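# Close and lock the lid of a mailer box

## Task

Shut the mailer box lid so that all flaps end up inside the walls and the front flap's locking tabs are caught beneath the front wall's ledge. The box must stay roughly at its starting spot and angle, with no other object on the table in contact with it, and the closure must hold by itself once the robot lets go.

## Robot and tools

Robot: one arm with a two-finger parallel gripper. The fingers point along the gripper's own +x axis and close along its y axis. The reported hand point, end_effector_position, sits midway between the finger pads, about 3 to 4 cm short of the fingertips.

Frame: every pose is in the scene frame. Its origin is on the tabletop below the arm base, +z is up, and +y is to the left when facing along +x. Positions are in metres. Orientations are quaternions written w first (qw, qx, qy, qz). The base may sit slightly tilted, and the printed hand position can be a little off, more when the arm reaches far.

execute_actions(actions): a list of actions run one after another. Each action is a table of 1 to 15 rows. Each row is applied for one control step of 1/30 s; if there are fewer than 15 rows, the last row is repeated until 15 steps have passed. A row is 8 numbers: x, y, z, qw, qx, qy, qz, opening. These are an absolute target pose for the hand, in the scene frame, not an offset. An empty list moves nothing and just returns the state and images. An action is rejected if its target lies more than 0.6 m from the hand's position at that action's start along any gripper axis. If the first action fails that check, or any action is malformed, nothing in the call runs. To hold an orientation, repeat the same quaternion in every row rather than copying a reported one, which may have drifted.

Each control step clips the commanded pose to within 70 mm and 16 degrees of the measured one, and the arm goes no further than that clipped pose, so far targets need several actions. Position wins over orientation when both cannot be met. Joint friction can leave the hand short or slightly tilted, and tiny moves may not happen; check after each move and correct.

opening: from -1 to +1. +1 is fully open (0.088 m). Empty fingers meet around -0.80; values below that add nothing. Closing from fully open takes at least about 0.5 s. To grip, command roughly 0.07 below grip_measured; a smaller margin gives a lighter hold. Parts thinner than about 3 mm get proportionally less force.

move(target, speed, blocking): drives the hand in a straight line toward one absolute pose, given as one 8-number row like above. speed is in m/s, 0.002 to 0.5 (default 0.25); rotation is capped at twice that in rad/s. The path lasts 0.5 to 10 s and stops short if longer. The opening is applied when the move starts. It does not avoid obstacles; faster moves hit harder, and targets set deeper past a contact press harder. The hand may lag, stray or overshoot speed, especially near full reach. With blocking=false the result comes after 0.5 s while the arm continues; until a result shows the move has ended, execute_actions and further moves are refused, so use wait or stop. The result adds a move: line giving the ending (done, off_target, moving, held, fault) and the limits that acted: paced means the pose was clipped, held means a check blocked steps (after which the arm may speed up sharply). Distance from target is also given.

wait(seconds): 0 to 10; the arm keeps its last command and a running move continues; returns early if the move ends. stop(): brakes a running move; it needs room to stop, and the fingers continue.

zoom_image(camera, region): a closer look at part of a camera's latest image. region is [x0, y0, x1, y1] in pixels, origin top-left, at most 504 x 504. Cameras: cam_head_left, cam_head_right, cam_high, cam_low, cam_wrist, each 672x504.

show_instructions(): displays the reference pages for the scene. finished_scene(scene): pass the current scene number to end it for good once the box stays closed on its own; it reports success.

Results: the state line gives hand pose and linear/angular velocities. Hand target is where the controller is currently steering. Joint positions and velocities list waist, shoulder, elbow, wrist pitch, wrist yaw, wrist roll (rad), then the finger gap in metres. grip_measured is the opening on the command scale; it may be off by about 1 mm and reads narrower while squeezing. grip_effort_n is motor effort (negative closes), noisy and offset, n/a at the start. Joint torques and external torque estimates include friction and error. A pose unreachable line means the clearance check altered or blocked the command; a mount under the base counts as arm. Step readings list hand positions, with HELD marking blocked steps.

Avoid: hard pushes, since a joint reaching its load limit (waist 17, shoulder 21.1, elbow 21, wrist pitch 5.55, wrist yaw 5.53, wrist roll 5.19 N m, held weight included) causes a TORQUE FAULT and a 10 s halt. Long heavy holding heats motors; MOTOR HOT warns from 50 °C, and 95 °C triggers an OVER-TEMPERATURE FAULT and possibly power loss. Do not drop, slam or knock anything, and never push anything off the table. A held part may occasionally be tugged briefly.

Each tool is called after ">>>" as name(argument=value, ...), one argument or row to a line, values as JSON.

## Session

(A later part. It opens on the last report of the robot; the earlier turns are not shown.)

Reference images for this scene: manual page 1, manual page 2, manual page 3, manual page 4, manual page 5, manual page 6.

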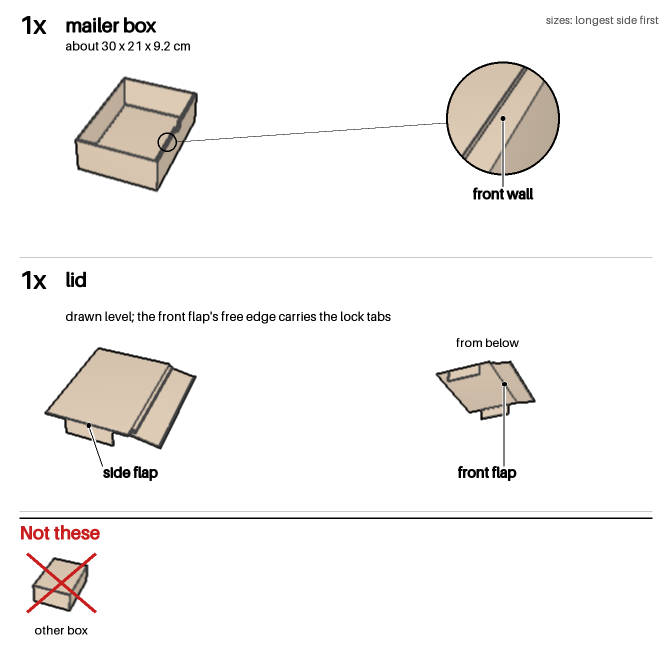

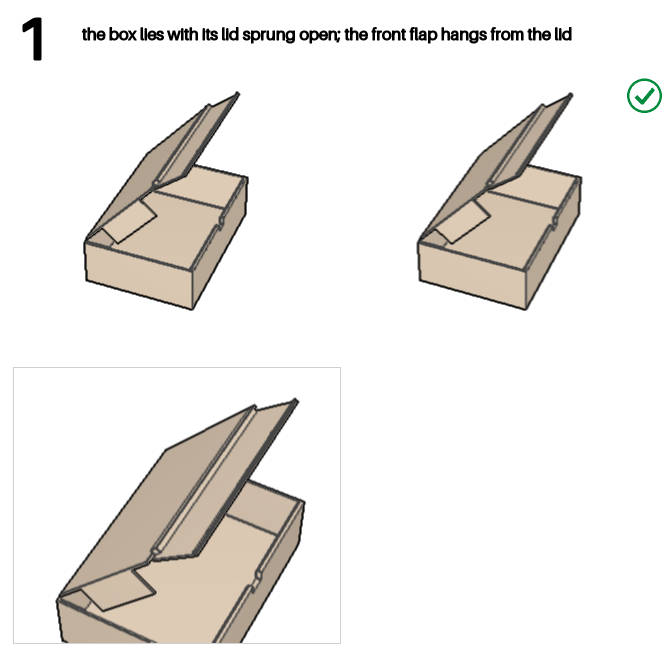

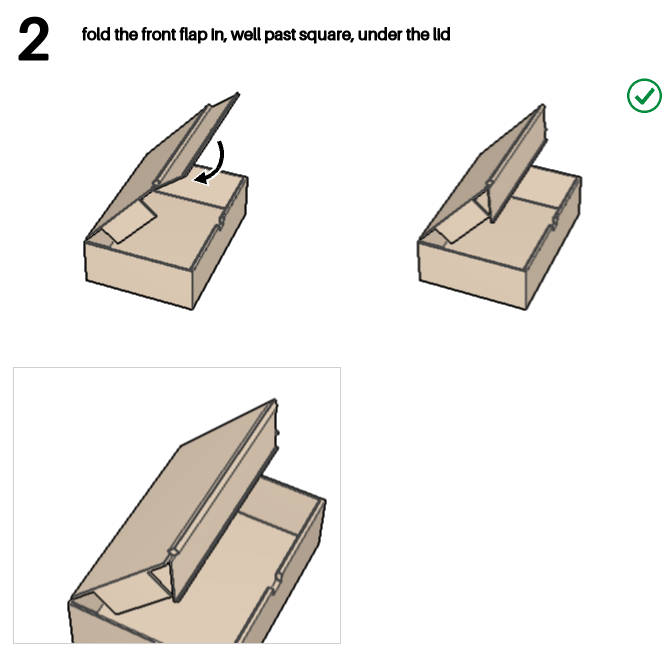

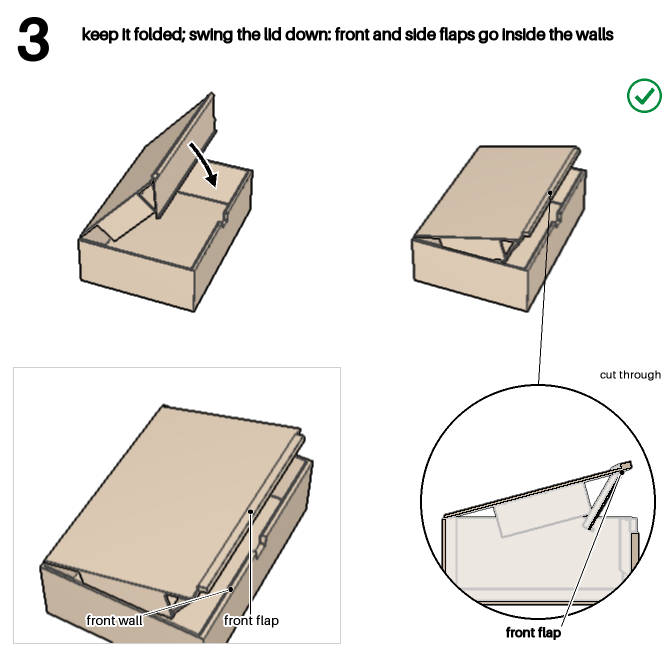

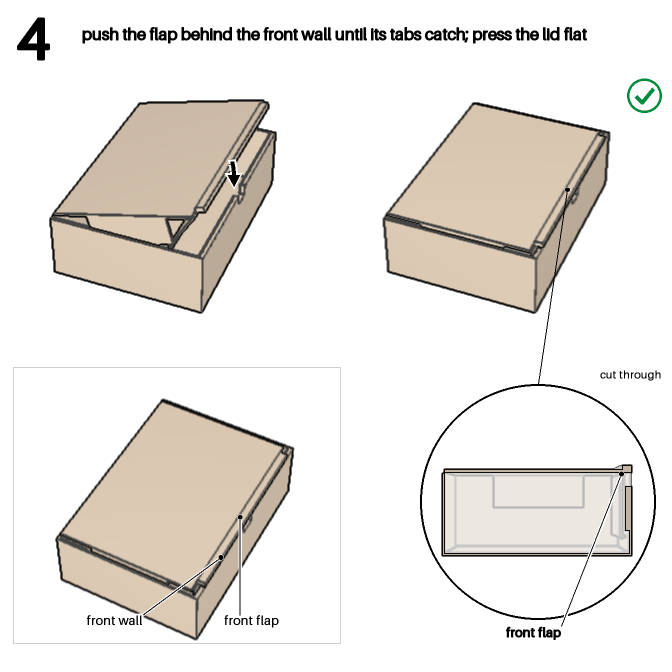

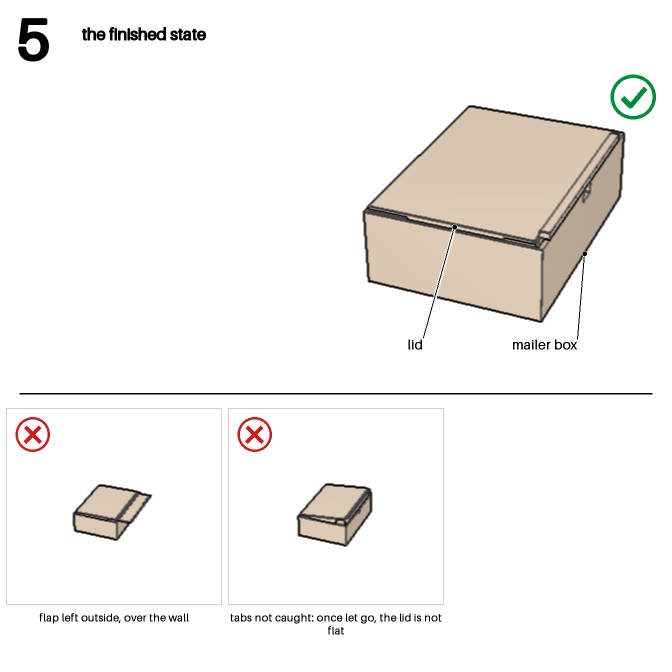

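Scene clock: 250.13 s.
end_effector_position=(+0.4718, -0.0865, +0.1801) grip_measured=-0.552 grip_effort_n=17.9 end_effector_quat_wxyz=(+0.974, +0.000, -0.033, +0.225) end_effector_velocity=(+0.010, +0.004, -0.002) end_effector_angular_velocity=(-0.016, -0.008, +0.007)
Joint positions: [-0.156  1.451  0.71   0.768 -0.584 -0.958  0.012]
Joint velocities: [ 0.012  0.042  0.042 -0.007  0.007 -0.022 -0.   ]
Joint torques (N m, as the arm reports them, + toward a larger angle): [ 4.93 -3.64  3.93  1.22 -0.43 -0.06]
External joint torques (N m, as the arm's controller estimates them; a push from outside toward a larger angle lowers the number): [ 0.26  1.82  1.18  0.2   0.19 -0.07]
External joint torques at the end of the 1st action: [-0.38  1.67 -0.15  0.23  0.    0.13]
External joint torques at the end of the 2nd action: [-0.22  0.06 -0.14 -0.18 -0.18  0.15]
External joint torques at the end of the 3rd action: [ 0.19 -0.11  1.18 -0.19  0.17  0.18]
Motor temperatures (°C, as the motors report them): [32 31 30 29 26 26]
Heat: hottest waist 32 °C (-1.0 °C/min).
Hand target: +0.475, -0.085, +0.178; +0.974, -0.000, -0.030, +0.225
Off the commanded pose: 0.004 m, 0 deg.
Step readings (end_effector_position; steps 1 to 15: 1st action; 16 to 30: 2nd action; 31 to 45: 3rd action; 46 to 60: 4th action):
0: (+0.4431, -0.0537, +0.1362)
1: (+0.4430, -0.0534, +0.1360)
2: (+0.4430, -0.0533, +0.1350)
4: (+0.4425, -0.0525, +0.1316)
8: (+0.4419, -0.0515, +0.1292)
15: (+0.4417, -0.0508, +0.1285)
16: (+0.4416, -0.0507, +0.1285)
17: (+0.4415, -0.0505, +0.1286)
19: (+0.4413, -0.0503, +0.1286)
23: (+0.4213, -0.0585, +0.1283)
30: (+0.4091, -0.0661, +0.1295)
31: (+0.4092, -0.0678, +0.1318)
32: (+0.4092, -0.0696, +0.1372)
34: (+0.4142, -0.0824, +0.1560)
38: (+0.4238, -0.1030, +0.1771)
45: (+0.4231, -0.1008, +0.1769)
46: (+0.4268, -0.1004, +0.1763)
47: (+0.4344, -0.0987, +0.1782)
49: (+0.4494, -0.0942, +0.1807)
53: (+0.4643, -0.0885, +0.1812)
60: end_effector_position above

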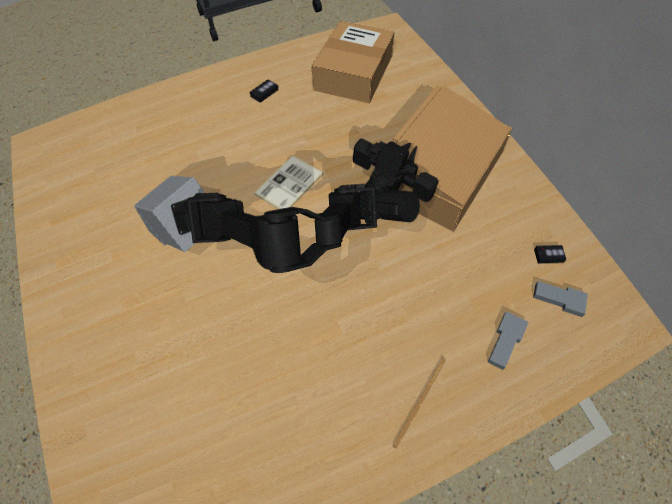

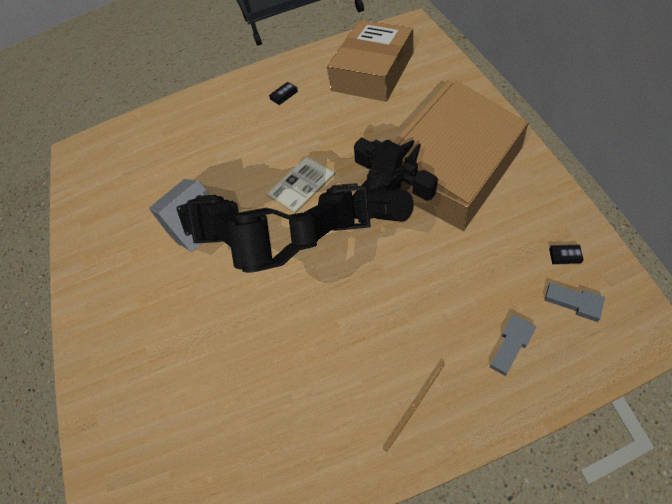

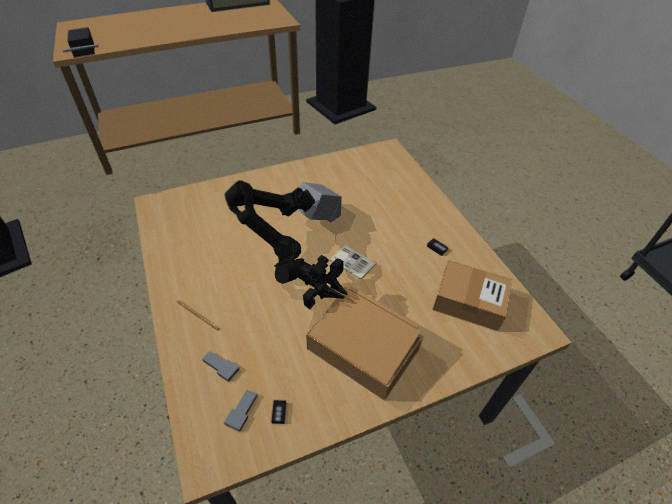

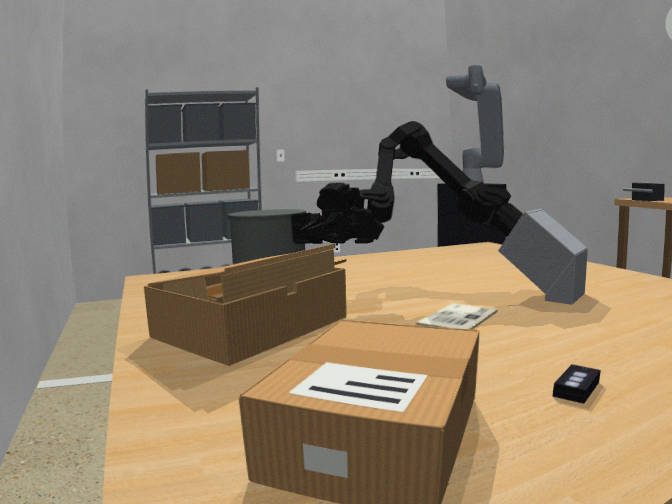

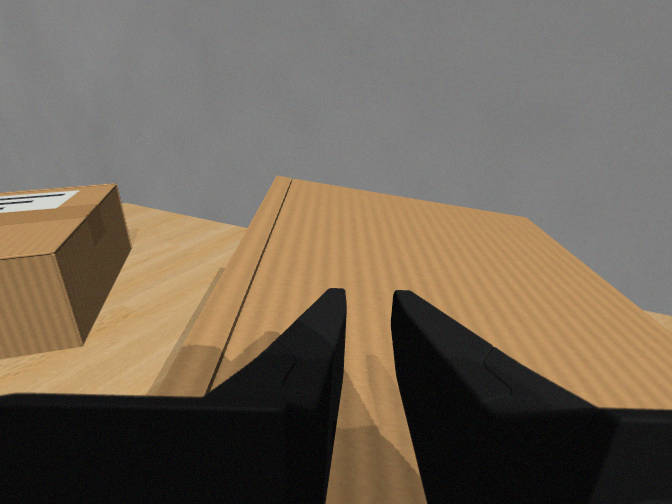

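It stayed. Press.

>>> move(
  target=[0.470,-0.078,0.114,0.974,0,0,0.225,-0.55],
  speed=0.05,
)

>>> move(
  target=[0.45,-0.09,0.18,0.974,0,0,0.225,-0.55],
  speed=0.15,
)

>>> zoom_image(
  camera="cam_low",
  region=[130,200,400,380],
)

Scene clock: 256.93 s.
end_effector_position=(+0.4718, -0.0806, +0.1305) grip_measured=-0.552 grip_effort_n=17.4 end_effector_quat_wxyz=(+0.974, -0.004, -0.022, +0.224) end_effector_velocity=(-0.001, +0.006, +0.000) end_effector_angular_velocity=(+0.007, -0.024, +0.025)
Joint positions: [-0.253  1.61   0.715  0.91  -0.661 -0.966  0.012]
Joint velocities: [-0.002  0.017  0.002  0.007 -0.037 -0.007 -0.   ]
Joint torques (N m, as the arm reports them, + toward a larger angle): [ 3.4  -2.67  2.11  0.64 -0.11 -0.06]
External joint torques (N m, as the arm's controller estimates them; a push from outside toward a larger angle lowers the number): [-1.59  3.21  0.12 -0.36  0.51 -0.07]
Motor temperatures (°C, as the motors report them): [33 31 30 30 26 26]
Heat: hottest waist 33 °C (+0.0 °C/min).
Hand target: +0.469, -0.078, +0.114; +0.974, +0.000, -0.000, +0.225
Off the commanded pose: 0.017 m, 3 deg.
move: off_target

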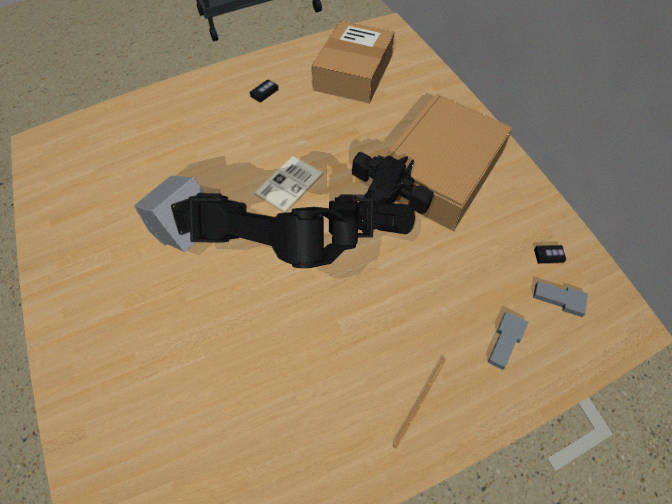

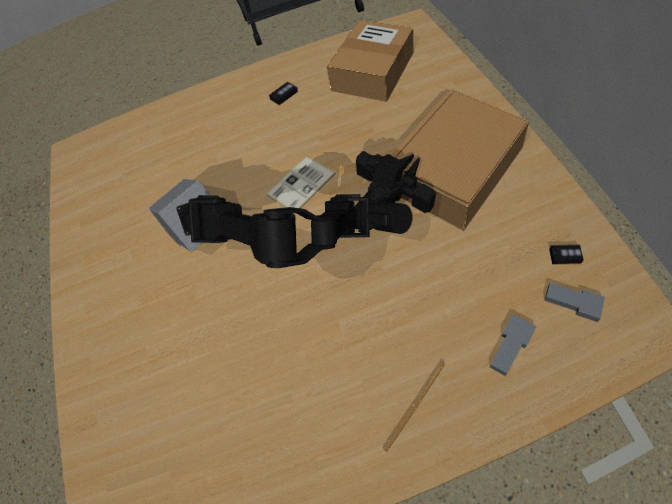

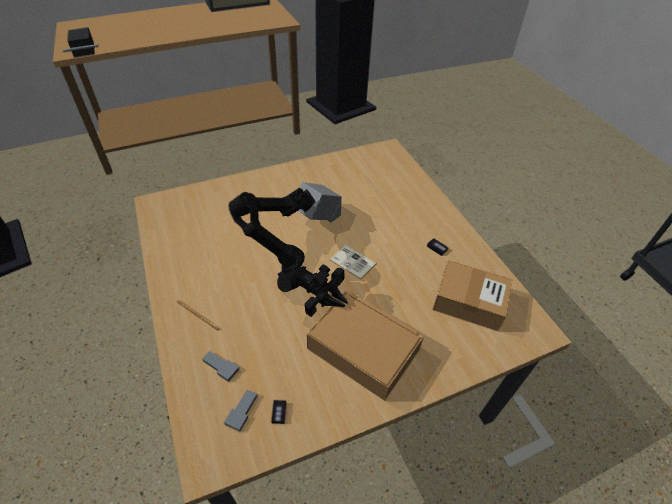

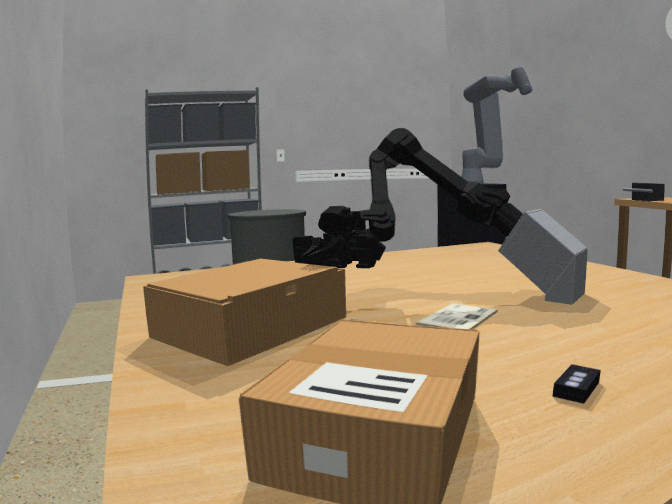

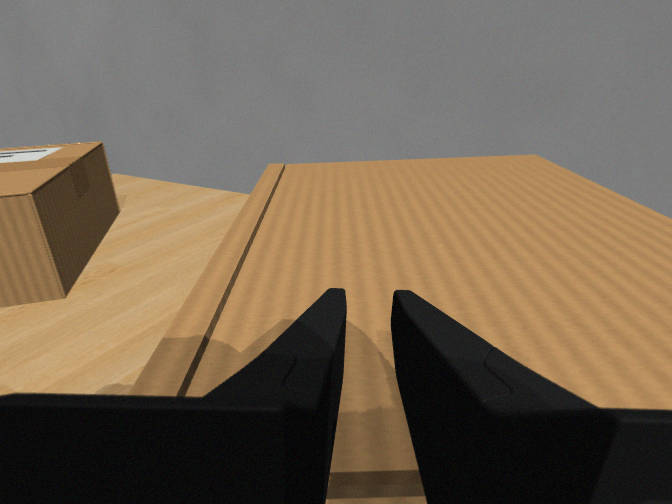

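Scene clock: 257.83 s.
end_effector_position=(+0.4520, -0.0901, +0.1797) grip_measured=-0.552 grip_effort_n=17.4 end_effector_quat_wxyz=(+0.974, -0.000, -0.003, +0.225) end_effector_velocity=(-0.001, -0.004, +0.002) end_effector_angular_velocity=(-0.012, +0.016, -0.006)
Joint positions: [-0.161  1.352  0.644  0.696 -0.542 -0.966  0.012]
Joint velocities: [ 0.002 -0.027  0.002 -0.037  0.022 -0.007 -0.   ]
Joint torques (N m, as the arm reports them, + toward a larger angle): [ 4.38 -5.04  2.64  0.84 -0.45  0.05]
External joint torques (N m, as the arm's controller estimates them; a push from outside toward a larger angle lowers the number): [ 0.21  0.04 -0.3  -0.18  0.16  0.04]
Motor temperatures (°C, as the motors report them): [33 31 30 29 26 26]
Heat: hottest waist 33 °C (+0.0 °C/min).
Hand target: +0.450, -0.090, +0.180; +0.974, -0.000, +0.000, +0.225
Off the commanded pose: 0.002 m, 0 deg.
move: done

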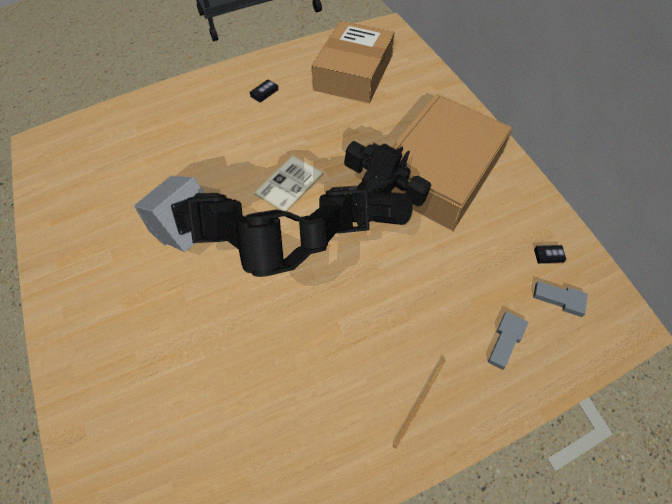

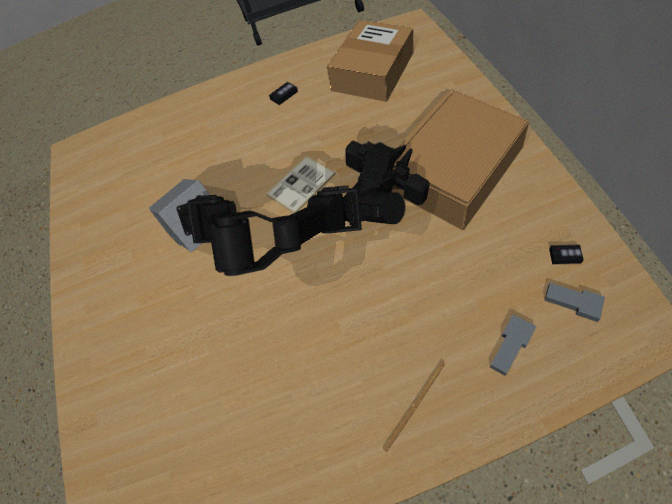

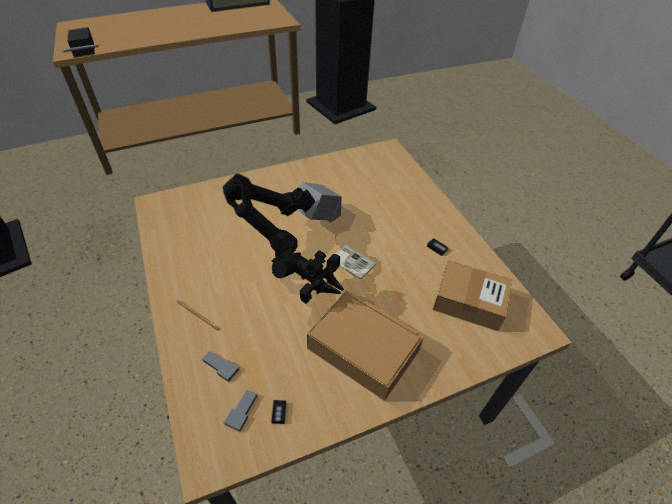

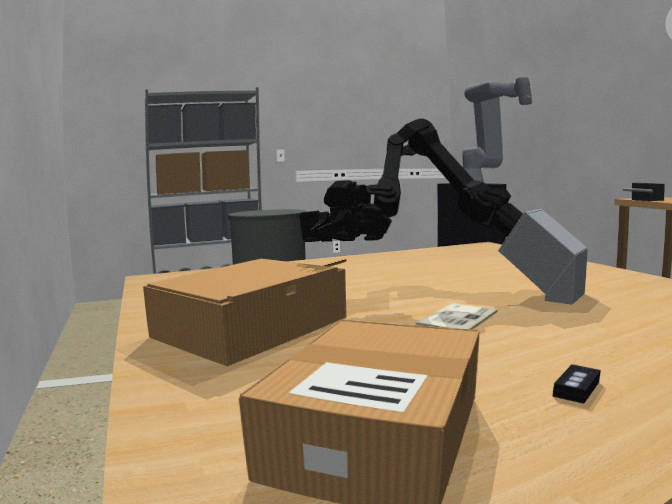

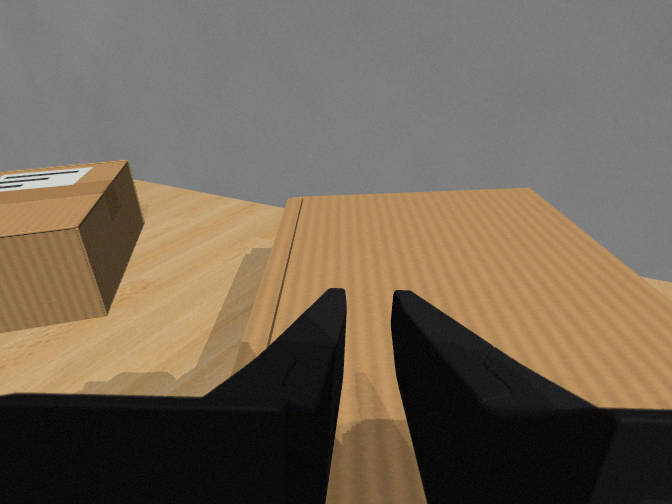

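Region (130, 200, 400, 380) of cam_low's 672x504 image, scaled by 1.867, with more detail than that image has.

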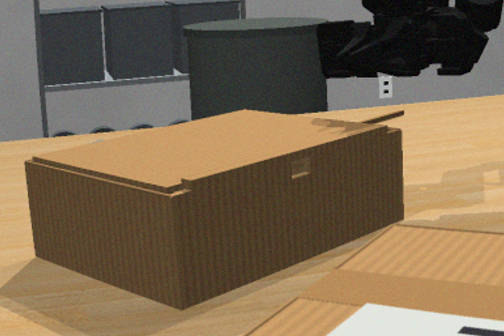

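>>> finished_scene(
  scene=2,
)

The scene is finished: the task was done.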